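# Unpack heat sink and slip sheet onto pads, restore tools

## Task

Lift the finned metal heat sink and the slip sheet lying beneath it out of their crate. Set the heat sink upright with its fins on top on the small pad, and put the sheet flat on the large pad, with each item lying entirely within the outline of its own pad. Afterwards, return every tool to the stand slot it came from, release, and back the arm well away from the tools. Every one of these closing steps is required. The heat sink is too broad for grip50. Any tool still locked to the arm is treated as part of the arm.

## Robot and tools

Robot: one 7-joint Flexiv Rizon4 arm with a tool changer at its wrist. Three tools hang in a stand, in slots 180 mm apart: grip50 (2-finger, 50 mm max opening), grip85 (2-finger, 85 mm) and cup (suction). tool_id reports grip50, grip85, cup or none. Use grip85 or the cup for the heat sink. The only camera is cam_wrist (504x504 fisheye on the hand).

Frames: the scene frame has its origin on the table top under the arm base, +z up, +y to the left when facing along +x. The state line reports the changer face centre as end_effector_position (m) and end_effector_quat_wxyz, plus velocities. The face's own z axis points out from the arm. Tool points in face axes (mm): grip50 grip point (0, -25, 180); grip85 grip point (0, 0, 173) closed, 13 mm closer when fully open; cup rim centre (0, 0, 175). Both grippers close along the face x axis.

The row: 14 numbers, each in [-1, 1], in this order: dx, dy, dz, rx, ry, rz, lock, grip50_position, grip50_force_limit, grip50_speed, grip85_position, grip85_force_limit, grip85_speed, cup_suction. The first six are an offset, not a pose: a target for the changer face measured from the face pose in the most recent result showing it (or from the current pose, before any such result and for later calls in the same reply), expressed in the face's own axes. 1.0 equals 0.6 m for dx..dz or 180 degrees for the rotation vector rx, ry, rz. Each row in a list is counted from that same base pose, not from the row before. All-zero offsets pull the arm back to the base pose. The controller clips each step to 70 mm and 16 degrees from the measured pose.

Tool numbers: lock > 0 locks, < 0 unlocks, 0 keeps the last command (about 1 s). Gripper position +1 = fully open; -1 = close until stopped (grip50 pads meet near -0.65, grip85 near -0.8). force_limit runs from 20 N at -1 up to 185 N (grip50) or 235 N (grip85) at +1; speed from about 20 to 150 mm/s. cup_suction above 0.01 = on, 0.01 or less = off; it persists between actions. Tool commands only work once the named tool is locked and its readings show numbers.

Tools:
- execute_actions {actions, pictures}: actions is an empty list (just report state, with pictures), one action {rows: 1 to 15 rows, steps up to 15, each step 1/30 s, last row repeated}, or one wait {steps up to 300, counted from the last result, including reply time}. An action needs at least 6 steps; its last 6 run after the result is taken.
- move {target: one 14-number row as above, speed: 0.002 to 0.5 m/s, default 0.25}: straight path to that offset target over 0.5 to 10 s. It does not avoid obstacles and can overshoot speed. Result adds a move: line: done, off_target, moving, held or fault, plus limits (paced = clipped pose, held = some steps blocked) and the remaining distance.
- wait {seconds 0 to 10}: nothing new is sent.
- zoom_image {camera: "cam_wrist", region: [x0, y0, x1, y1] pixels, max 504x504}.
- read_manual {section: "licences"}: licence texts only.
- finished_scene {scene}: ends and grades the current scene; irreversible.

Result readings: plate_near, locked, unlocked, in_stand, unlock_refused, tool_id; grip50/grip85_object_status (0 moving, 1 stopped while opening, 2 stopped while closing = holding, 3 at target or pads met, also possible for thin items); *_position_measured counts (grip50 opening ≈ (250 - counts) × 0.202 mm; grip85: 78 ≈ 60 mm, 130 ≈ 40 mm, 180 ≈ 20 mm, 230 closed); cup_suction_measured (1 ≈ 75 kPa vacuum; near 0 = no seal) and cup_part_present. HELD marks steps the clearance check blocked; a pose unreachable line means it altered the command. Hand target appears when nothing is kept back.

Picking a tool: approach with the face -y axis toward the fork's open side, face centre within about 1 mm of the plate centre and within about 1 degree of its tilt. When plate_near = 1, send lock +1 and wait for locked = 1. The tool then starts up (readings n/a); grippers close and reopen by themselves. Lift 10 to 30 mm (about 20), slide at least 110 mm out along face -y, then rise. Returning: reverse that path; when in_stand = 1 stay still, send lock -1, wait for unlocked = 1, then leave. Unlocking elsewhere is refused. Fork arms sit 40 to 70 mm either side along face x, 45 mm toward the open side, tops 18 mm below the plate face.

Gripping: hold position at -1 and confirm object_status = 2. A new position number (change of 0.01 or more) resets status. Cup: turn suction on, seat the whole rim on a smooth flat area away from edges; the cup shrinks up to 12 mm under vacuum. Release by setting down and switching suction off, then rising 15 mm.

Avoid: pushing anything off the table, drops, slips, slams, fast contact. A joint torque at its load limit (waist/shoulder 109, upper arm roll/elbow 56.9, wrist joints 34.7 N m, held weight included) or 200 N external force stops the arm for 10 s. Holding loads heats motors: warning at 65 °C, brakes at 80 °C. The simulation keeps running while you compose a reply, so keep replies brief during motion and check the reported pose before the next command.

Each tool is called after "Call:" as name([rows], argument=value, ...), one row to a line, values as JSON.

## Session

Call:
execute_actions(actions=[])

Scene clock: 0.00 s of 9600.00 s.
end_effector_position=(+0.4370, +0.0180, +0.3404) locked=0 unlocked=1 plate_near=0 in_stand=0 unlock_refused=0 tool_id=none grip50_position_measured=n/a grip50_object_status=n/a grip85_position_measured=n/a grip85_object_status=n/a cup_suction_measured=n/a cup_part_present=n/a end_effector_quat_wxyz=(+0.002, +1.000, +0.019, -0.003) end_effector_velocity=(-0.000, +0.000, -0.000) end_effector_angular_velocity=(+0.001, +0.000, -0.001)
Joint positions: [ 0.209 -0.111  0.049  2.369 -0.008  0.903  0.267]
Joint velocities: [ 0.     0.     0.    -0.     0.001 -0.    -0.   ]
Hand target: +0.437, +0.018, +0.340; +0.002, +1.000, +0.019, -0.003

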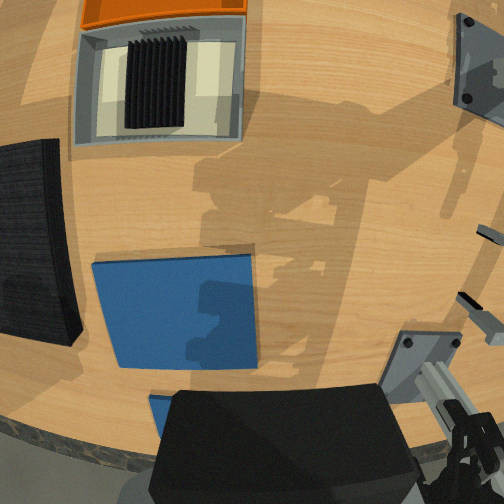

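Call:
move(target=[0.2,0.0,-0.45,0,0,0,0,0,0,0,0,0,0,0], speed=0.4)

Scene clock: 1.43 s of 9600.00 s.
end_effector_position=(+0.5588, +0.0243, +0.6095) locked=0 unlocked=1 plate_near=0 in_stand=0 unlock_refused=0 tool_id=none grip50_position_measured=n/a grip50_object_status=n/a grip85_position_measured=n/a grip85_object_status=n/a cup_suction_measured=n/a cup_part_present=n/a end_effector_quat_wxyz=(+0.002, +1.000, +0.019, -0.003) end_effector_velocity=(+0.000, +0.000, -0.000) end_effector_angular_velocity=(+0.000, -0.000, +0.000)
Joint positions: [ 0.241 -0.08  -0.042  1.605  0.004  0.107  0.202]
Joint velocities: [ 0.  0.  0.  0.  0.  0. -0.]
Hand target: +0.559, +0.024, +0.610; +0.002, +1.000, +0.019, -0.003
Off the commanded pose: 0.000 m, 0 deg.
Kept back: nothing.
move: done
camera_calibration (this result's frames):
cam_wrist: T_world_to_cam=[[0.999739, 0.0223145, 0.00489371, -0.561527], [0.0196331, -0.948767, 0.315366, -0.118189], [0.0116802, -0.315187, -0.948958, 0.63236], [0, 0, 0, 1]] pos_world=[0.556315, 0.0997076, 0.640103]

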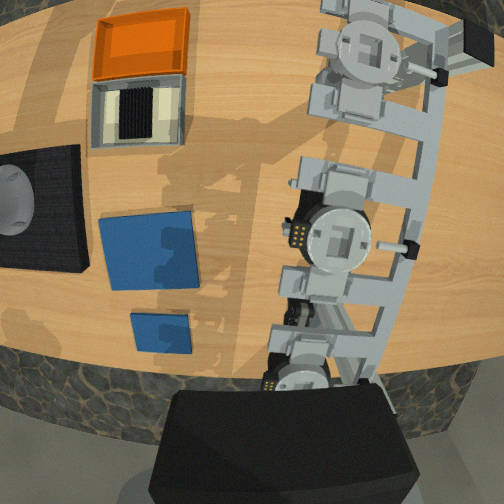

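Call:
zoom_image(camera="cam_wrist", region=[250,0,504,254])

Call:
zoom_image(camera="cam_wrist", region=[230,150,480,400])

Call:
zoom_image(camera="cam_wrist", region=[60,0,220,160])

Call:
zoom_image(camera="cam_wrist", region=[70,200,230,360])

Region (250, 0, 504, 254) of cam_wrist's 504x504 image, scaled by 1.984, with more detail than that image has.

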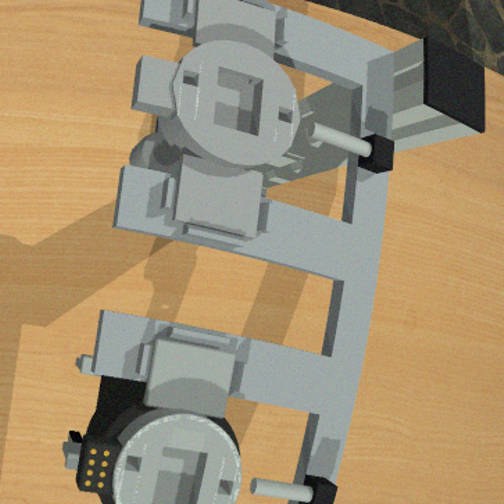

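Region (230, 150, 480, 400) of cam_wrist's 504x504 image, scaled by 2.016, with more detail than that image has.

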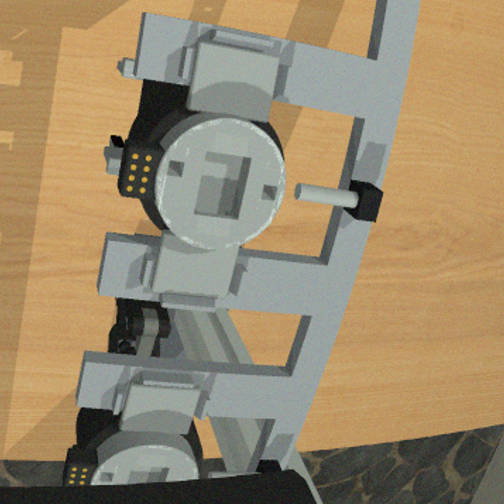

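Region (60, 0, 220, 160) of cam_wrist's 504x504 image, scaled by 3.150, with more detail than that image has.

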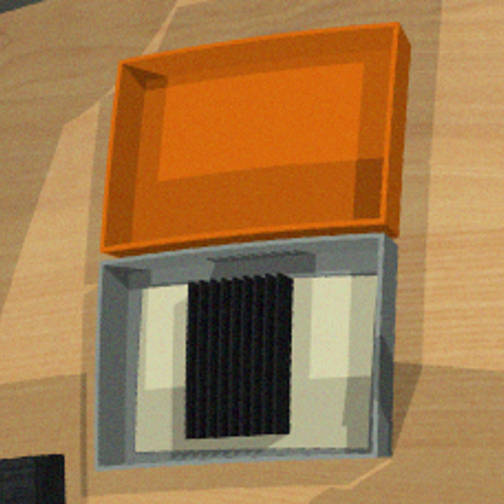

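Region (70, 200, 230, 360) of cam_wrist's 504x504 image, scaled by 3.150, with more detail than that image has.

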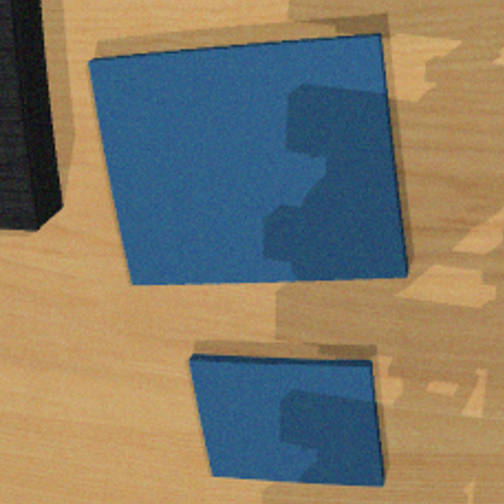

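Call:
move(target=[0.0958,0.3185,0.2158,0,0,-0.452,0,0,0,0,0,0,0,0], speed=0.4)

Scene clock: 4.73 s of 9600.00 s.
end_effector_position=(+0.6229, -0.1651, +0.4802) locked=0 unlocked=1 plate_near=0 in_stand=0 unlock_refused=0 tool_id=none grip50_position_measured=n/a grip50_object_status=n/a grip85_position_measured=n/a grip85_object_status=n/a cup_suction_measured=n/a cup_part_present=n/a end_effector_quat_wxyz=(-0.001, +0.746, +0.666, -0.003) end_effector_velocity=(+0.000, -0.000, +0.000) end_effector_angular_velocity=(-0.000, -0.000, -0.000)
Joint positions: [-0.046 -0.359 -0.098  1.589  0.037  0.369 -1.568]
Joint velocities: [-0.  0.  0. -0. -0. -0.  0.]
Hand target: +0.623, -0.165, +0.480; -0.001, +0.746, +0.666, -0.003
Off the commanded pose: 0.000 m, 0 deg.
Kept back: nothing.
move: done
camera_calibration (this result's frames):
cam_wrist: T_world_to_cam=[[0.128726, 0.991649, 0.00789535, 0.0803739], [0.944, -0.124972, 0.305361, -0.693363], [0.303797, -0.0318548, -0.952204, 0.315621], [0, 0, 0, 1]] pos_world=[0.548304, -0.1563, 0.511626]

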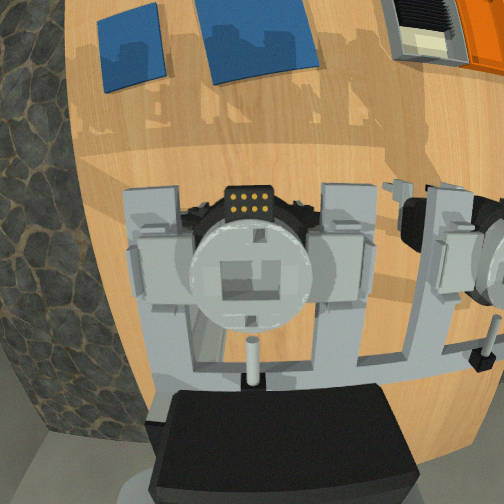

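Call:
zoom_image(camera="cam_wrist", region=[110,170,390,400])

Call:
zoom_image(camera="cam_wrist", region=[180,205,320,345])

Region (110, 170, 390, 400) of cam_wrist's 504x504 image, scaled by 1.800, with more detail than that image has; it fills the top 414 rows of this view, and the rest is white.

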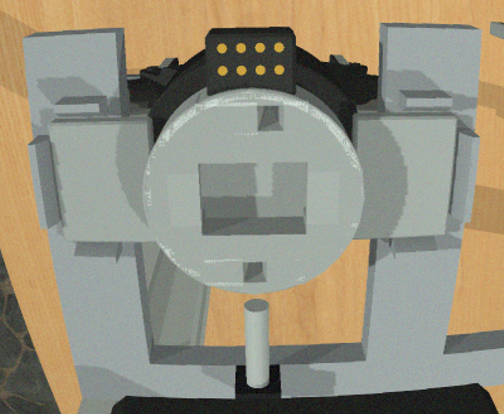

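Region (180, 205, 320, 345) of cam_wrist's 504x504 image, scaled by 3.600, with more detail than that image has.

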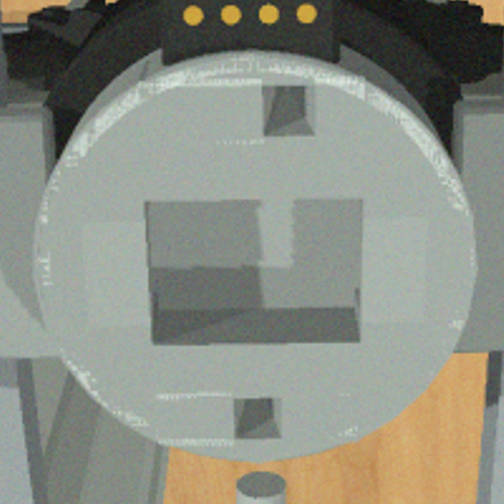

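Call:
move(target=[0,0,0,0,0,0.5,0,0,0,0,0,0,0,0], speed=0.5)

Call:
zoom_image(camera="cam_wrist", region=[160,215,320,375])

Scene clock: 7.77 s of 9600.00 s.
end_effector_position=(+0.6230, -0.1651, +0.4803) locked=0 unlocked=1 plate_near=0 in_stand=0 unlock_refused=0 tool_id=none grip50_position_measured=n/a grip50_object_status=n/a grip85_position_measured=n/a grip85_object_status=n/a cup_suction_measured=n/a cup_part_present=n/a end_effector_quat_wxyz=(+0.002, +0.998, -0.056, -0.003) end_effector_velocity=(-0.000, -0.000, +0.000) end_effector_angular_velocity=(-0.001, +0.000, +0.000)
Joint positions: [ 0.122 -0.351 -0.303  1.605  0.11   0.362 -0.049]
Joint velocities: [-0.    -0.     0.    -0.    -0.001 -0.     0.   ]
Hand target: +0.623, -0.165, +0.480; +0.002, +0.998, -0.056, -0.003
Off the commanded pose: 0.000 m, 0 deg.
Kept back: nothing.
move: done
camera_calibration (this result's frames):
cam_wrist: T_world_to_cam=[[0.991637, -0.12896, 0.00501818, -0.640872], [-0.123976, -0.941075, 0.314656, -0.167322], [-0.0358555, -0.312647, -0.949192, 0.47942], [0, 0, 0, 1]] pos_world=[0.631958, -0.0902199, 0.510927]

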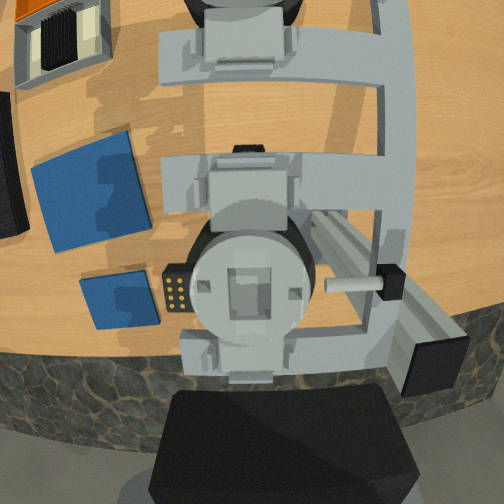

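Region (160, 215, 320, 375) of cam_wrist's 504x504 image, scaled by 3.150, with more detail than that image has.

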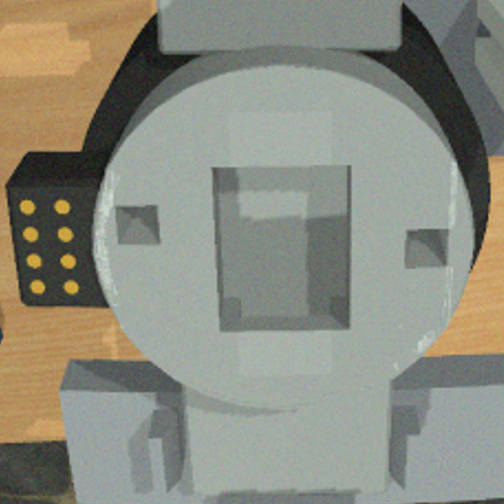

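Call:
move(target=[-0.0073,0.0062,0.158,0,0,-0.5,0,0,0,0,0,0,0,0], speed=0.5)

Call:
move(target=[0,0,0.046,0,0,0,0,0,0,0,0,0,0,0], speed=0.03)

Scene clock: 10.70 s of 9600.00 s.
end_effector_position=(+0.6175, -0.1687, +0.3854) locked=0 unlocked=1 plate_near=0 in_stand=0 unlock_refused=0 tool_id=none grip50_position_measured=n/a grip50_object_status=n/a grip85_position_measured=n/a grip85_object_status=n/a cup_suction_measured=n/a cup_part_present=n/a end_effector_quat_wxyz=(-0.001, +0.746, +0.666, -0.003) end_effector_velocity=(+0.000, +0.000, +0.000) end_effector_angular_velocity=(-0.000, -0.000, +0.001)
Joint positions: [-0.071 -0.454 -0.072  1.718  0.039  0.593 -1.575]
Joint velocities: [ 0.001  0.    -0.    -0.    -0.     0.     0.   ]
Hand target: +0.618, -0.169, +0.386; -0.001, +0.746, +0.666, -0.003
Off the commanded pose: 0.000 m, 0 deg.
Kept back: nothing.
move: done
camera_calibration (this result's frames):
cam_wrist: T_world_to_cam=[[0.128896, 0.991626, 0.00802834, 0.0851525], [0.944071, -0.125185, 0.305055, -0.659731], [0.303505, -0.0317411, -0.952301, 0.227104], [0, 0, 0, 1]] pos_world=[0.54293, -0.159819, 0.416842]

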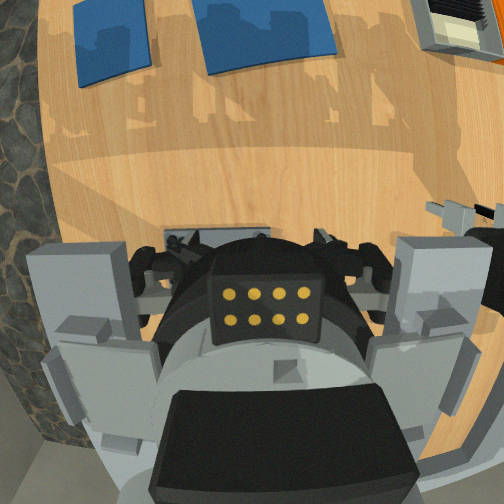

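Scene clock: 11.83 s of 9600.00 s.
end_effector_position=(+0.6175, -0.1688, +0.3581) locked=0 unlocked=1 plate_near=1 in_stand=1 unlock_refused=0 tool_id=none grip50_position_measured=n/a grip50_object_status=n/a grip85_position_measured=n/a grip85_object_status=n/a cup_suction_measured=n/a cup_part_present=n/a end_effector_quat_wxyz=(-0.001, +0.746, +0.666, -0.003) end_effector_velocity=(+0.000, +0.000, -0.000) end_effector_angular_velocity=(+0.000, +0.000, +0.001)
Joint positions: [-0.071 -0.492 -0.072  1.74   0.044  0.654 -1.578]
Joint velocities: [ 0.  0. -0. -0.  0. -0. -0.]
Hand target: +0.617, -0.169, +0.358; -0.001, +0.746, +0.666, -0.003
Off the commanded pose: 0.000 m, 0 deg.
Kept back: nothing.
move: done
camera_calibration (this result's frames):
cam_wrist: T_world_to_cam=[[0.128946, 0.991619, 0.00801225, 0.0854476], [0.94387, -0.125206, 0.305668, -0.651496], [0.304109, -0.031852, -0.952104, 0.200675], [0, 0, 0, 1]] pos_world=[0.542883, -0.159911, 0.389521]

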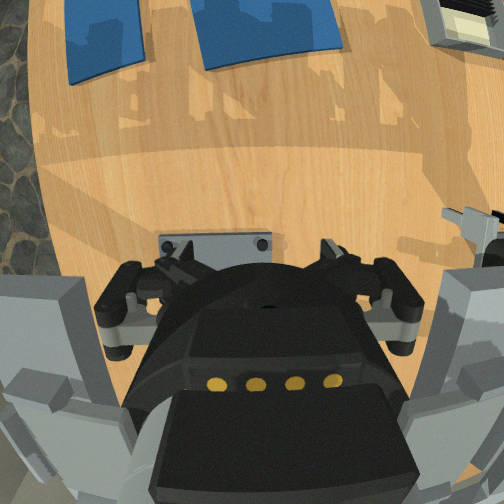

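First try. Lock.

Call:
execute_actions([
  {"rows":[[0,0,0,0,0,0,1,1,0,0,1,-0.5,1,0]],"steps":15},
])

Call:
execute_actions([
  {"steps":24},
])

Scene clock: 12.33 s of 9600.00 s.
end_effector_position=(+0.6175, -0.1688, +0.3582) locked=0 unlocked=0 plate_near=1 in_stand=1 unlock_refused=0 tool_id=none grip50_position_measured=n/a grip50_object_status=n/a grip85_position_measured=n/a grip85_object_status=n/a cup_suction_measured=n/a cup_part_present=n/a end_effector_quat_wxyz=(-0.001, +0.746, +0.666, -0.003) end_effector_velocity=(-0.000, +0.000, -0.000) end_effector_angular_velocity=(+0.000, +0.000, +0.000)
Joint positions: [-0.071 -0.492 -0.072  1.74   0.044  0.654 -1.578]
Joint velocities: [ 0. -0.  0.  0.  0. -0. -0.]
Steps of this call (steps 1 to 6: nothing new was sent; steps 7 to 15: the first 9 steps of this action). Readings (end_effector_position | what the end effector reports):
7: (+0.6175, -0.1688, +0.3581) | locked=0 unlocked=0 plate_near=1 in_stand=1 unlock_refused=0 tool_id=none grip50_position_measured=n/a grip50_object_status=n/a grip85_position_measured=n/a grip85_object_status=n/a cup_suction_measured=n/a cup_part_present=n/a
8: (+0.6175, -0.1688, +0.3582) | locked=0 unlocked=0 plate_near=1 in_stand=1 unlock_refused=0 tool_id=none grip50_position_measured=n/a grip50_object_status=n/a grip85_position_measured=n/a grip85_object_status=n/a cup_suction_measured=n/a cup_part_present=n/a
10: (+0.6175, -0.1688, +0.3582) | locked=0 unlocked=0 plate_near=1 in_stand=1 unlock_refused=0 tool_id=none grip50_position_measured=n/a grip50_object_status=n/a grip85_position_measured=n/a grip85_object_status=n/a cup_suction_measured=n/a cup_part_present=n/a
14: (+0.6175, -0.1688, +0.3582) | locked=0 unlocked=0 plate_near=1 in_stand=1 unlock_refused=0 tool_id=none grip50_position_measured=n/a grip50_object_status=n/a grip85_position_measured=n/a grip85_object_status=n/a cup_suction_measured=n/a cup_part_present=n/a
15: the state above

Scene clock: 13.13 s of 9600.00 s.
end_effector_position=(+0.6176, -0.1687, +0.3585) locked=1 unlocked=0 plate_near=1 in_stand=1 unlock_refused=0 tool_id=grip85 grip50_position_measured=n/a grip50_object_status=n/a grip85_position_measured=n/a grip85_object_status=n/a cup_suction_measured=n/a cup_part_present=n/a end_effector_quat_wxyz=(-0.001, +0.746, +0.666, -0.003) end_effector_velocity=(+0.000, -0.000, +0.000) end_effector_angular_velocity=(-0.000, -0.000, +0.000)
Joint positions: [-0.071 -0.492 -0.072  1.74   0.044  0.655 -1.578]
Joint velocities: [-0.  0.  0.  0. -0.  0.  0.]
Hand target: +0.618, -0.169, +0.358; -0.001, +0.746, +0.666, -0.003
Off the commanded pose: 0.000 m, 0 deg.
Kept back: nothing.
Steps of this call (steps 1 to 6: the last 6 steps of your previous action; steps 7 to 24: nothing new was sent). Readings (end_effector_position | what the end effector reports):
1: (+0.6175, -0.1688, +0.3582) | locked=0 unlocked=0 plate_near=1 in_stand=1 unlock_refused=0 tool_id=none grip50_position_measured=n/a grip50_object_status=n/a grip85_position_measured=n/a grip85_object_status=n/a cup_suction_measured=n/a cup_part_present=n/a
2: (+0.6175, -0.1688, +0.3582) | locked=0 unlocked=0 plate_near=1 in_stand=1 unlock_refused=0 tool_id=none grip50_position_measured=n/a grip50_object_status=n/a grip85_position_measured=n/a grip85_object_status=n/a cup_suction_measured=n/a cup_part_present=n/a
4: (+0.6175, -0.1688, +0.3582) | locked=0 unlocked=0 plate_near=1 in_stand=1 unlock_refused=0 tool_id=none grip50_position_measured=n/a grip50_object_status=n/a grip85_position_measured=n/a grip85_object_status=n/a cup_suction_measured=n/a cup_part_present=n/a
8: (+0.6175, -0.1688, +0.3582) | locked=0 unlocked=0 plate_near=1 in_stand=1 unlock_refused=0 tool_id=none grip50_position_measured=n/a grip50_object_status=n/a grip85_position_measured=n/a grip85_object_status=n/a cup_suction_measured=n/a cup_part_present=n/a
24: the state above

Call:
move(target=[0,0,-0.0333,0,0,0,0,1,0,0,1,-0.5,1,0], speed=0.1)

Call:
move(target=[0,-0.22,0,0,0,0,0,1,0,0,1,-0.5,1,0], speed=0.25)

Scene clock: 14.20 s of 9600.00 s.
end_effector_position=(+0.6179, -0.1685, +0.3786) locked=1 unlocked=0 plate_near=1 in_stand=0 unlock_refused=0 tool_id=grip85 grip50_position_measured=n/a grip50_object_status=n/a grip85_position_measured=n/a grip85_object_status=n/a cup_suction_measured=n/a cup_part_present=n/a end_effector_quat_wxyz=(-0.001, +0.746, +0.666, -0.003) end_effector_velocity=(-0.000, -0.000, -0.000) end_effector_angular_velocity=(+0.000, -0.000, -0.000)
Joint positions: [-0.071 -0.464 -0.072  1.724  0.04   0.611 -1.576]
Joint velocities: [-0. -0. -0.  0.  0.  0. -0.]
Hand target: +0.618, -0.169, +0.378; -0.001, +0.746, +0.666, -0.003
Off the commanded pose: 0.000 m, 0 deg.
Kept back: nothing.
move: done
camera_calibration (this result's frames):
cam_wrist: T_world_to_cam=[[0.12846, 0.991681, 0.00817191, 0.0852329], [0.94355, -0.124753, 0.306839, -0.658239], [0.305306, -0.0317058, -0.951726, 0.219196], [0, 0, 0, 1]] pos_world=[0.54321, -0.159692, 0.409892]

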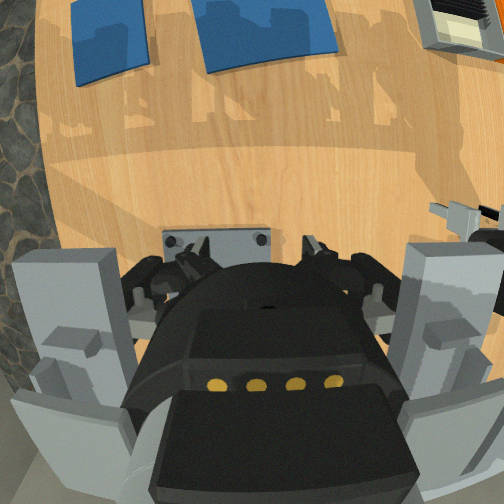

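Scene clock: 15.10 s of 9600.00 s.
end_effector_position=(+0.4865, -0.1538, +0.3790) locked=1 unlocked=0 plate_near=1 in_stand=0 unlock_refused=0 tool_id=grip85 grip50_position_measured=n/a grip50_object_status=n/a grip85_position_measured=n/a grip85_object_status=n/a cup_suction_measured=n/a cup_part_present=n/a end_effector_quat_wxyz=(-0.001, +0.746, +0.666, -0.003) end_effector_velocity=(-0.000, +0.000, -0.001) end_effector_angular_velocity=(+0.001, +0.001, -0.000)
Joint positions: [-0.083 -0.181 -0.046  2.138  0.012  0.744 -1.553]
Joint velocities: [ 0.    -0.002  0.     0.     0.001  0.001  0.   ]
Hand target: +0.487, -0.154, +0.379; -0.001, +0.746, +0.666, -0.003
Off the commanded pose: 0.000 m, 0 deg.
Kept back: nothing.
move: done
camera_calibration (this result's frames):
cam_wrist: T_world_to_cam=[[0.128445, 0.991686, 0.00777529, 0.0877382], [0.943551, -0.124617, 0.306893, -0.532547], [0.30531, -0.0320825, -0.951712, 0.26012], [0, 0, 0, 1]] pos_world=[0.411799, -0.145028, 0.410312]

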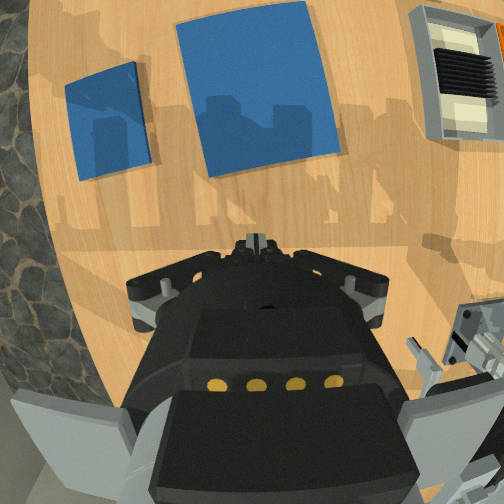

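Good view of both pads.

Call:
zoom_image(camera="cam_wrist", region=[40,50,180,190])

Call:
zoom_image(camera="cam_wrist", region=[160,0,360,200])

Call:
zoom_image(camera="cam_wrist", region=[216,210,296,290])

Region (40, 50, 180, 190) of cam_wrist's 504x504 image, scaled by 3.600, with more detail than that image has.

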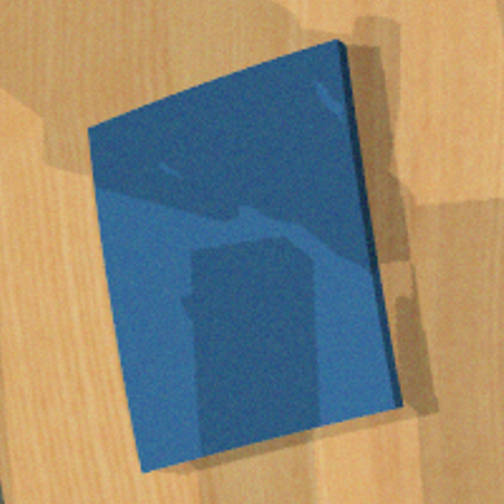

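Region (160, 0, 360, 200) of cam_wrist's 504x504 image, scaled by 2.520, with more detail than that image has.

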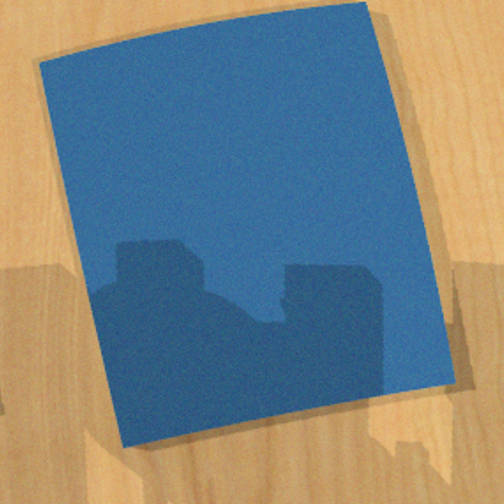

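Region (216, 210, 296, 290) of cam_wrist's 504x504 image, scaled by 6.300, with more detail than that image has.

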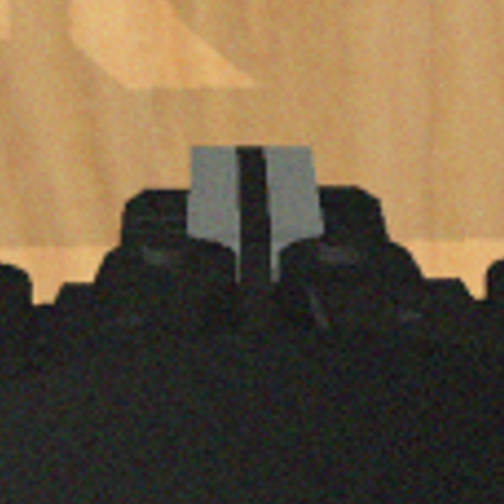

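Call:
move(target=[0.615,-0.3273,0.04,0,0,-0.536,0,1,0,0,1,-0.5,1,0], speed=0.5)

Scene clock: 18.87 s of 9600.00 s.
end_effector_position=(+0.3324, +0.2335, +0.3539) locked=1 unlocked=0 plate_near=1 in_stand=0 unlock_refused=0 tool_id=grip85 grip50_position_measured=n/a grip50_object_status=n/a grip85_position_measured=3 grip85_object_status=3 cup_suction_measured=n/a cup_part_present=n/a end_effector_quat_wxyz=(-0.002, -0.001, +1.000, -0.003) end_effector_velocity=(+0.000, +0.000, +0.000) end_effector_angular_velocity=(+0.001, -0.000, -0.001)
Joint positions: [ 0.352 -0.071  0.479  2.377 -0.049  0.864 -2.233]
Joint velocities: [-0.    -0.     0.     0.     0.001  0.001  0.   ]
Hand target: +0.332, +0.233, +0.354; -0.002, -0.001, +1.000, -0.003
Off the commanded pose: 0.002 m, 0 deg.
Kept back: nothing.
move: done
camera_calibration (this result's frames):
cam_wrist: T_world_to_cam=[[-0.999775, 0.0149881, 0.0149826, 0.324144], [0.0188439, 0.952205, 0.304877, -0.274514], [-0.00969695, 0.305091, -0.952274, 0.321886], [0, 0, 0, 1]] pos_world=[0.332365, 0.15833, 0.38536]

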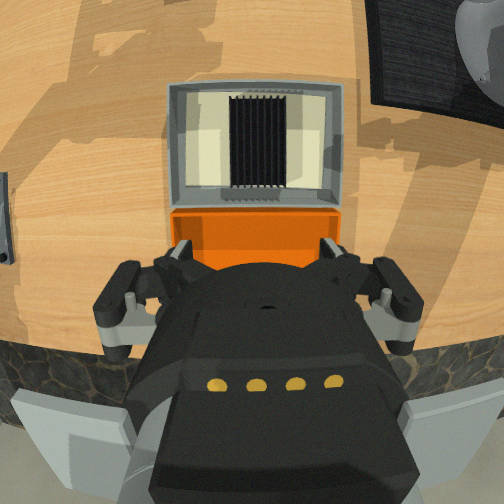

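Call:
zoom_image(camera="cam_wrist", region=[155,65,355,265])

Region (155, 65, 355, 265) of cam_wrist's 504x504 image, scaled by 2.520, with more detail than that image has.

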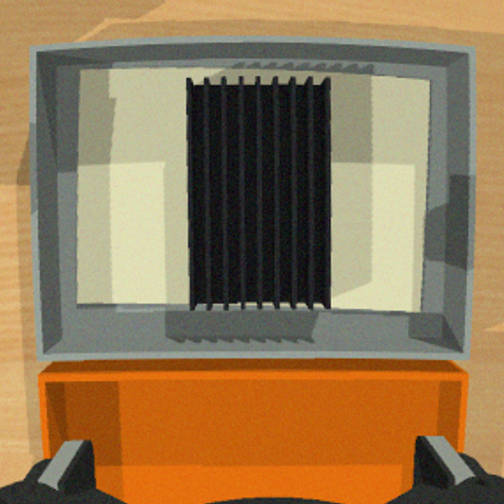

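Call:
move(target=[0.0077,-0.126,0.17,0,0,0.003,0,1,0,0,1,-0.5,1,0], speed=0.3)

Scene clock: 20.57 s of 9600.00 s.
end_effector_position=(+0.3274, +0.1576, +0.2528) locked=1 unlocked=0 plate_near=1 in_stand=0 unlock_refused=0 tool_id=grip85 grip50_position_measured=n/a grip50_object_status=n/a grip85_position_measured=3 grip85_object_status=3 cup_suction_measured=n/a cup_part_present=n/a end_effector_quat_wxyz=(-0.002, +0.004, +1.000, -0.003) end_effector_velocity=(-0.000, +0.000, +0.000) end_effector_angular_velocity=(+0.001, -0.001, +0.000)
Joint positions: [ 0.331 -0.279  0.293  2.622 -0.303  1.303 -2.186]
Joint velocities: [ 0.     0.001  0.     0.    -0.     0.001  0.   ]
Hand target: +0.327, +0.157, +0.253; -0.002, +0.004, +1.000, -0.003
Off the commanded pose: 0.001 m, 0 deg.
Kept back: nothing.
move: done
camera_calibration (this result's frames):
cam_wrist: T_world_to_cam=[[-0.999593, 0.0240153, 0.0153714, 0.320223], [0.027567, 0.951701, 0.305787, -0.174377], [-0.00728546, 0.306086, -0.951976, 0.247618], [0, 0, 0, 1]] pos_world=[0.326704, 0.0824719, 0.284126]

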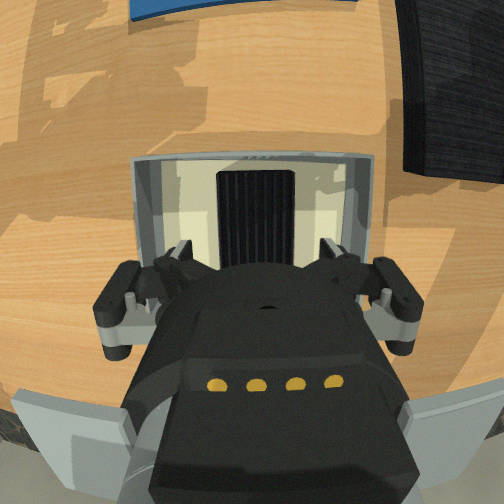

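Call:
move(target=[0,0,0.088,0,0,0,0,1,0,0,1,-0.5,1,0], speed=0.1)

Call:
move(target=[0,0,0,0,0,0,0,1,0,0,-1,-0.5,0,0])

Scene clock: 21.67 s of 9600.00 s.
end_effector_position=(+0.3273, +0.1574, +0.2002) locked=1 unlocked=0 plate_near=1 in_stand=0 unlock_refused=0 tool_id=grip85 grip50_position_measured=n/a grip50_object_status=n/a grip85_position_measured=3 grip85_object_status=3 cup_suction_measured=n/a cup_part_present=n/a end_effector_quat_wxyz=(-0.002, +0.004, +1.000, -0.003) end_effector_velocity=(+0.000, +0.000, +0.000) end_effector_angular_velocity=(+0.001, -0.001, +0.000)
Joint positions: [ 0.53  -0.464  0.008  2.676 -0.497  1.564 -2.058]
Joint velocities: [ 0.     0.001 -0.    -0.    -0.     0.001 -0.   ]
Hand target: +0.327, +0.157, +0.200; -0.002, +0.004, +1.000, -0.003
Off the commanded pose: 0.000 m, 0 deg.
Kept back: nothing.
move: done
camera_calibration (this result's frames):
cam_wrist: T_world_to_cam=[[-0.999588, 0.0241139, 0.015553, 0.320838], [0.0277152, 0.951745, 0.305635, -0.158111], [-0.00743245, 0.30594, -0.952022, 0.1977], [0, 0, 0, 1]] pos_world=[0.326557, 0.0822604, 0.231549]

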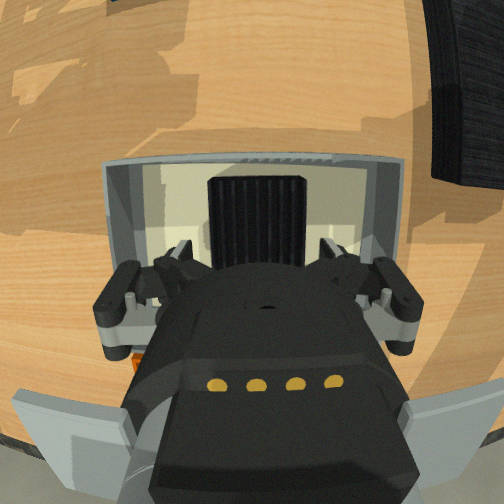

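Scene clock: 22.30 s of 9600.00 s.
end_effector_position=(+0.3274, +0.1575, +0.2003) locked=1 unlocked=0 plate_near=1 in_stand=0 unlock_refused=0 tool_id=grip85 grip50_position_measured=n/a grip50_object_status=n/a grip85_position_measured=80 grip85_object_status=2 cup_suction_measured=n/a cup_part_present=n/a end_effector_quat_wxyz=(-0.002, +0.004, +1.000, -0.003) end_effector_velocity=(+0.000, +0.000, +0.000) end_effector_angular_velocity=(+0.001, -0.000, +0.000)
Joint positions: [ 0.53  -0.464  0.008  2.676 -0.497  1.564 -2.058]
Joint velocities: [-0.    -0.     0.     0.    -0.     0.001 -0.   ]
Hand target: +0.327, +0.157, +0.200; -0.002, +0.004, +1.000, -0.003
Off the commanded pose: 0.000 m, 0 deg.
Kept back: nothing.
move: done
camera_calibration (this result's frames):
cam_wrist: T_world_to_cam=[[-0.999593, 0.0241628, 0.0151419, 0.320999], [0.0276387, 0.95163, 0.306001, -0.158253], [-0.00701561, 0.306296, -0.951911, 0.197621], [0, 0, 0, 1]] pos_world=[0.326629, 0.082312, 0.231682]

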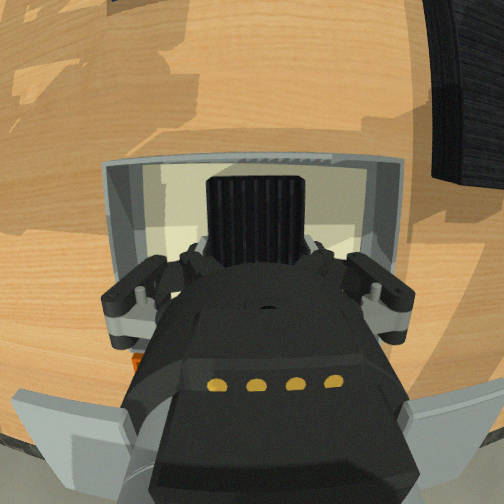

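Call:
move(target=[0,0,-0.14,0,0,0,0,1,0,0,-1,-0.5,0,0], speed=0.2)

Call:
move(target=[-0.15,-0.33,-0.02,0,0,0.24,0,1,0,0,-1,-0.5,0,0], speed=0.4)

Scene clock: 23.37 s of 9600.00 s.
end_effector_position=(+0.3277, +0.1578, +0.2840) locked=1 unlocked=0 plate_near=1 in_stand=0 unlock_refused=0 tool_id=grip85 grip50_position_measured=n/a grip50_object_status=n/a grip85_position_measured=80 grip85_object_status=2 cup_suction_measured=n/a cup_part_present=n/a end_effector_quat_wxyz=(-0.002, +0.004, +1.000, -0.003) end_effector_velocity=(-0.000, -0.000, -0.000) end_effector_angular_velocity=(-0.001, +0.001, -0.000)
Joint positions: [ 0.3   -0.173  0.373  2.581 -0.156  1.163 -2.281]
Joint velocities: [-0.    -0.001  0.    -0.    -0.001 -0.     0.001]
Hand target: +0.328, +0.158, +0.284; -0.002, +0.004, +1.000, -0.003
Off the commanded pose: 0.000 m, 0 deg.
Kept back: nothing.
move: done
camera_calibration (this result's frames):
cam_wrist: T_world_to_cam=[[-0.999602, 0.0239109, 0.0149515, 0.320141], [0.0273399, 0.951667, 0.305911, -0.184066], [-0.00691422, 0.306199, -0.951943, 0.277098], [0, 0, 0, 1]] pos_world=[0.326961, 0.082668, 0.315303]

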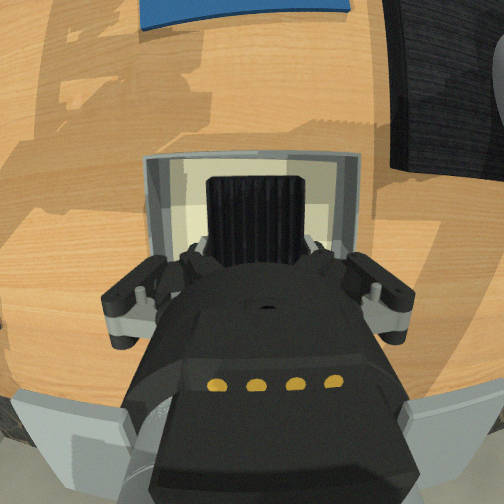

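Scene clock: 24.70 s of 9600.00 s.
end_effector_position=(+0.4162, -0.0400, +0.2964) locked=1 unlocked=0 plate_near=1 in_stand=0 unlock_refused=0 tool_id=grip85 grip50_position_measured=n/a grip50_object_status=n/a grip85_position_measured=80 grip85_object_status=2 cup_suction_measured=n/a cup_part_present=n/a end_effector_quat_wxyz=(-0.002, +0.372, +0.928, -0.002) end_effector_velocity=(+0.000, +0.000, +0.000) end_effector_angular_velocity=(+0.000, -0.000, -0.000)
Joint positions: [ 0.039 -0.197  0.09   2.452 -0.035  1.073 -2.18 ]
Joint velocities: [ 0.  0.  0. -0.  0. -0.  0.]
Hand target: +0.416, -0.040, +0.296; -0.001, +0.372, +0.928, -0.002
Off the commanded pose: 0.001 m, 0 deg.
Kept back: nothing.
move: done
camera_calibration (this result's frames):
cam_wrist: T_world_to_cam=[[-0.711779, 0.702299, 0.012132, 0.321307], [0.671307, 0.675083, 0.305957, -0.281137], [0.206683, 0.225918, -0.951968, 0.258007], [0, 0, 0, 1]] pos_world=[0.364103, -0.0941512, 0.327732]

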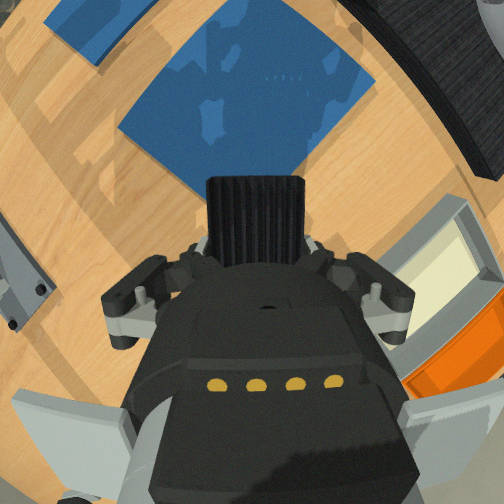

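Call:
move(target=[-0.257,-0.4334,0.119,0,0,0.248,0,1,0,0,-1,-0.5,0,0], speed=0.4)

Scene clock: 26.40 s of 9600.00 s.
end_effector_position=(+0.3484, -0.3337, +0.2257) locked=1 unlocked=0 plate_near=1 in_stand=0 unlock_refused=0 tool_id=grip85 grip50_position_measured=n/a grip50_object_status=n/a grip85_position_measured=80 grip85_object_status=2 cup_suction_measured=n/a cup_part_present=n/a end_effector_quat_wxyz=(-0.001, +0.697, +0.717, -0.001) end_effector_velocity=(-0.000, -0.000, -0.000) end_effector_angular_velocity=(+0.000, +0.001, +0.000)
Joint positions: [-0.391 -0.503 -0.158  2.264  0.204  1.179 -2.276]
Joint velocities: [-0.     0.    -0.     0.    -0.    -0.001 -0.   ]
Hand target: +0.349, -0.334, +0.226; -0.001, +0.697, +0.717, -0.001
Off the commanded pose: 0.001 m, 0 deg.
Kept back: nothing.
move: done
camera_calibration (this result's frames):
cam_wrist: T_world_to_cam=[[-0.0120478, 0.999864, 0.0113037, 0.335874], [0.951537, 0.0079899, 0.307431, -0.336283], [0.307299, 0.0144598, -0.951503, 0.165354], [0, 0, 0, 1]] pos_world=[0.273219, -0.335532, 0.256922]

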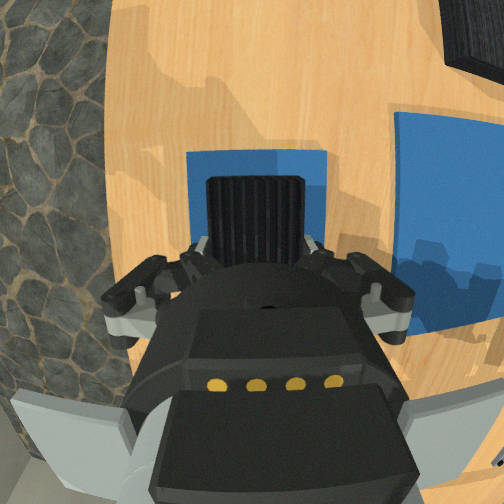

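Call:
move(target=[0,0,0.041,0,0,0,0,1,0,0,-1,-0.5,0,0], speed=0.03)

Scene clock: 27.70 s of 9600.00 s.
end_effector_position=(+0.3494, -0.3348, +0.2043) locked=1 unlocked=0 plate_near=1 in_stand=0 unlock_refused=0 tool_id=grip85 grip50_position_measured=n/a grip50_object_status=n/a grip85_position_measured=80 grip85_object_status=2 cup_suction_measured=n/a cup_part_present=n/a end_effector_quat_wxyz=(+0.002, +0.697, +0.717, -0.000) end_effector_velocity=(-0.000, -0.000, +0.000) end_effector_angular_velocity=(+0.000, +0.000, +0.000)
Joint positions: [-0.406 -0.569 -0.136  2.248  0.229  1.236 -2.295]
Joint velocities: [-0.  0. -0. -0. -0. -0. -0.]
Hand target: +0.348, -0.334, +0.201; -0.001, +0.697, +0.717, -0.001
Off the commanded pose: 0.004 m, 0 deg.
Kept back: nothing.
move: off_target
camera_calibration (this result's frames):
cam_wrist: T_world_to_cam=[[-0.0111092, 0.999905, 0.00812023, 0.337611], [0.94965, 0.00800725, 0.31321, -0.331126], [0.313115, 0.0111909, -0.949649, 0.141206], [0, 0, 0, 1]] pos_world=[0.27399, -0.336508, 0.235067]

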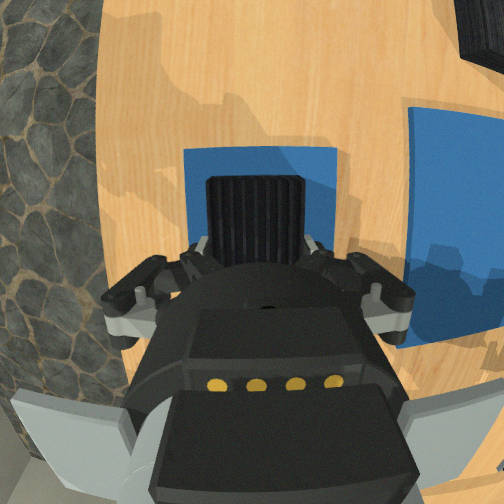

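Call:
move(target=[0,0,-0.002,0,0,0,0,1,0,0,1,-0.5,0.5,0])

Call:
move(target=[0,0.05,-0.12,0,0,0,0,1,0,0,1,-0.5,0.5,0], speed=0.3)

Scene clock: 28.63 s of 9600.00 s.
end_effector_position=(+0.3494, -0.3349, +0.2055) locked=1 unlocked=0 plate_near=1 in_stand=0 unlock_refused=0 tool_id=grip85 grip50_position_measured=n/a grip50_object_status=n/a grip85_position_measured=3 grip85_object_status=3 cup_suction_measured=n/a cup_part_present=n/a end_effector_quat_wxyz=(+0.002, +0.697, +0.717, -0.000) end_effector_velocity=(+0.000, -0.000, +0.000) end_effector_angular_velocity=(-0.000, +0.000, +0.000)
Joint positions: [-0.406 -0.565 -0.137  2.249  0.228  1.233 -2.294]
Joint velocities: [ 0. -0. -0. -0. -0. -0.  0.]
Hand target: +0.349, -0.335, +0.205; +0.002, +0.697, +0.717, -0.000
Off the commanded pose: 0.000 m, 0 deg.
Kept back: nothing.
move: done
camera_calibration (this result's frames):
cam_wrist: T_world_to_cam=[[-0.0110956, 0.999906, 0.0080863, 0.337644], [0.94957, 0.00800211, 0.313452, -0.331587], [0.313357, 0.0111564, -0.94957, 0.142185], [0, 0, 0, 1]] pos_world=[0.274056, -0.336546, 0.23622]

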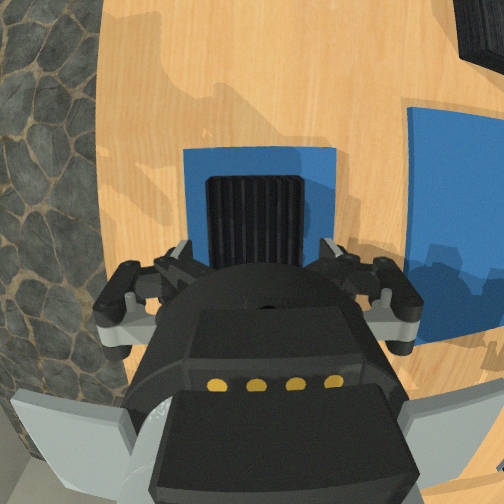

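Scene clock: 29.43 s of 9600.00 s.
end_effector_position=(+0.3793, -0.3337, +0.2775) locked=1 unlocked=0 plate_near=1 in_stand=0 unlock_refused=0 tool_id=grip85 grip50_position_measured=n/a grip50_object_status=n/a grip85_position_measured=3 grip85_object_status=3 cup_suction_measured=n/a cup_part_present=n/a end_effector_quat_wxyz=(+0.002, +0.697, +0.717, -0.000) end_effector_velocity=(-0.000, -0.000, -0.000) end_effector_angular_velocity=(-0.000, +0.000, -0.000)
Joint positions: [-0.347 -0.393 -0.188  2.215  0.142  1.029 -2.2  ]
Joint velocities: [-0. -0. -0.  0. -0.  0.  0.]
Hand target: +0.379, -0.334, +0.277; +0.002, +0.697, +0.717, -0.000
Off the commanded pose: 0.000 m, 0 deg.
Kept back: nothing.
move: done
camera_calibration (this result's frames):
cam_wrist: T_world_to_cam=[[-0.0113367, 0.999906, 0.00766628, 0.336473], [0.949527, 0.00836137, 0.313575, -0.382461], [0.313482, 0.0108343, -0.949532, 0.201042], [0, 0, 0, 1]] pos_world=[0.303949, -0.335421, 0.308247]

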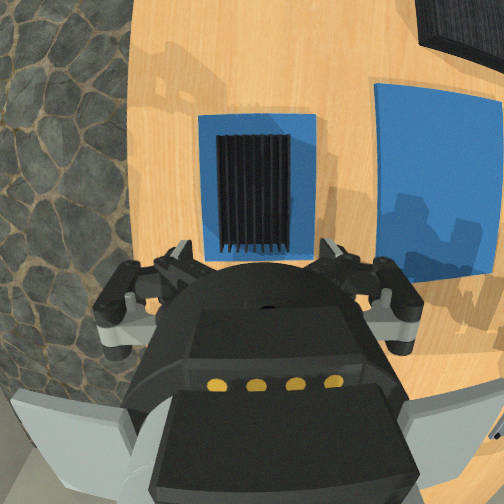

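Call:
move(target=[0.2949,0.1867,-0.1692,0.0023,0,0.0446,0,1,0,0,1,-0.5,0.5,0], speed=0.4)

Scene clock: 31.90 s of 9600.00 s.
end_effector_position=(+0.4858, -0.1535, +0.3785) locked=1 unlocked=0 plate_near=1 in_stand=0 unlock_refused=0 tool_id=grip85 grip50_position_measured=n/a grip50_object_status=n/a grip85_position_measured=3 grip85_object_status=3 cup_suction_measured=n/a cup_part_present=n/a end_effector_quat_wxyz=(+0.000, +0.745, +0.667, -0.004) end_effector_velocity=(-0.000, -0.000, -0.000) end_effector_angular_velocity=(+0.000, +0.000, -0.001)
Joint positions: [-0.028 -0.175 -0.101  2.148  0.021  0.747 -1.56 ]
Joint velocities: [-0.001  0.     0.     0.     0.    -0.     0.   ]
Hand target: +0.486, -0.154, +0.378; +0.000, +0.746, +0.666, -0.004
Off the commanded pose: 0.000 m, 0 deg.
Kept back: nothing.
move: done
camera_calibration (this result's frames):
cam_wrist: T_world_to_cam=[[0.127991, 0.991761, 0.00526871, 0.0886951], [0.943656, -0.123414, 0.307055, -0.531667], [0.305175, -0.0343285, -0.951677, 0.259524], [0, 0, 0, 1]] pos_world=[0.411158, -0.144671, 0.409766]

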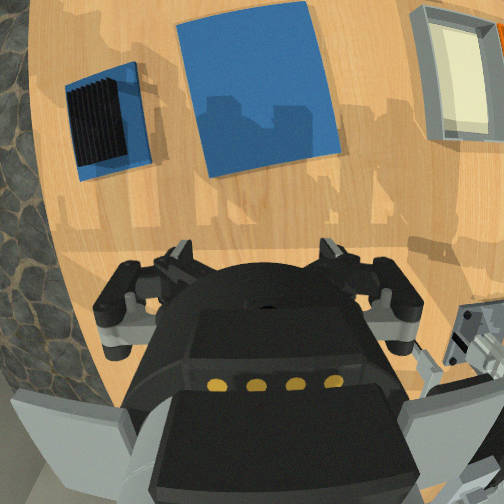

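Call:
move(target=[0,0.2217,-0.0008,0,0.0009,0,0,1,0,0,1,-0.5,0.5,0], speed=0.2)

Scene clock: 33.17 s of 9600.00 s.
end_effector_position=(+0.6183, -0.1682, +0.3786) locked=1 unlocked=0 plate_near=1 in_stand=0 unlock_refused=0 tool_id=grip85 grip50_position_measured=n/a grip50_object_status=n/a grip85_position_measured=3 grip85_object_status=3 cup_suction_measured=n/a cup_part_present=n/a end_effector_quat_wxyz=(-0.001, +0.745, +0.667, -0.002) end_effector_velocity=(+0.000, +0.000, +0.001) end_effector_angular_velocity=(+0.000, -0.002, -0.000)
Joint positions: [-0.025 -0.462 -0.126  1.725  0.07   0.608 -1.596]
Joint velocities: [ 0.     0.001  0.    -0.     0.     0.001  0.   ]
Hand target: +0.618, -0.168, +0.379; -0.001, +0.746, +0.666, -0.002
Off the commanded pose: 0.000 m, 0 deg.
Kept back: nothing.
move: done
camera_calibration (this result's frames):
cam_wrist: T_world_to_cam=[[0.127992, 0.991739, 0.00848757, 0.0850673], [0.943534, -0.124398, 0.307032, -0.65858], [0.305551, -0.0312893, -0.951661, 0.218935], [0, 0, 0, 1]] pos_world=[0.543609, -0.159441, 0.409835]

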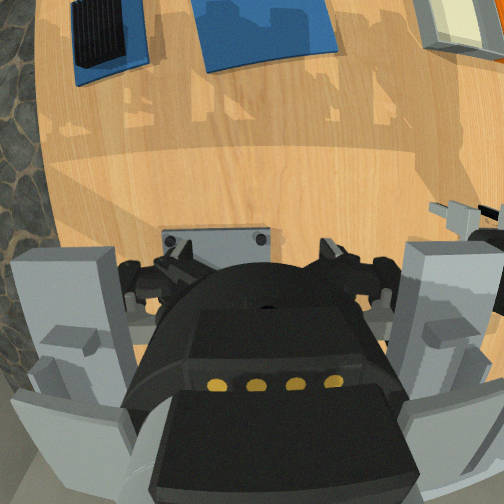

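Call:
move(target=[-0.0007,-0.0008,0.034,0,0,0,0,1,0,0,1,-0.5,0.5,0], speed=0.04)

Scene clock: 34.13 s of 9600.00 s.
end_effector_position=(+0.6178, -0.1686, +0.3584) locked=1 unlocked=0 plate_near=1 in_stand=1 unlock_refused=0 tool_id=grip85 grip50_position_measured=n/a grip50_object_status=n/a grip85_position_measured=3 grip85_object_status=3 cup_suction_measured=n/a cup_part_present=n/a end_effector_quat_wxyz=(-0.001, +0.745, +0.667, -0.002) end_effector_velocity=(+0.000, +0.000, +0.000) end_effector_angular_velocity=(+0.000, -0.000, +0.001)
Joint positions: [-0.025 -0.49  -0.126  1.742  0.076  0.653 -1.6  ]
Joint velocities: [ 0. -0.  0. -0. -0.  0. -0.]
Hand target: +0.618, -0.169, +0.358; -0.001, +0.745, +0.667, -0.002
Off the commanded pose: 0.000 m, 0 deg.
Kept back: nothing.
move: done
camera_calibration (this result's frames):
cam_wrist: T_world_to_cam=[[0.127955, 0.991744, 0.00846387, 0.0857777], [0.94341, -0.124342, 0.307436, -0.65202], [0.30595, -0.0313529, -0.951531, 0.199628], [0, 0, 0, 1]] pos_world=[0.543071, -0.159884, 0.389681]

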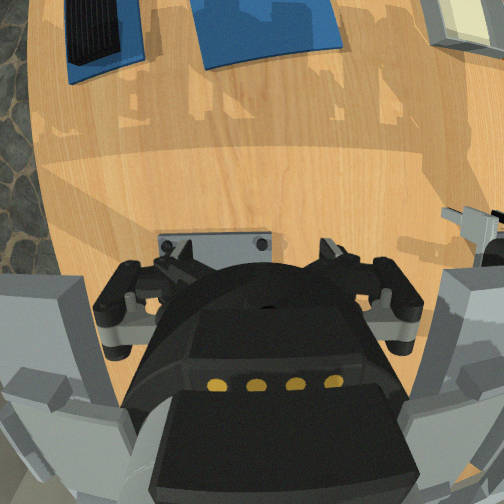

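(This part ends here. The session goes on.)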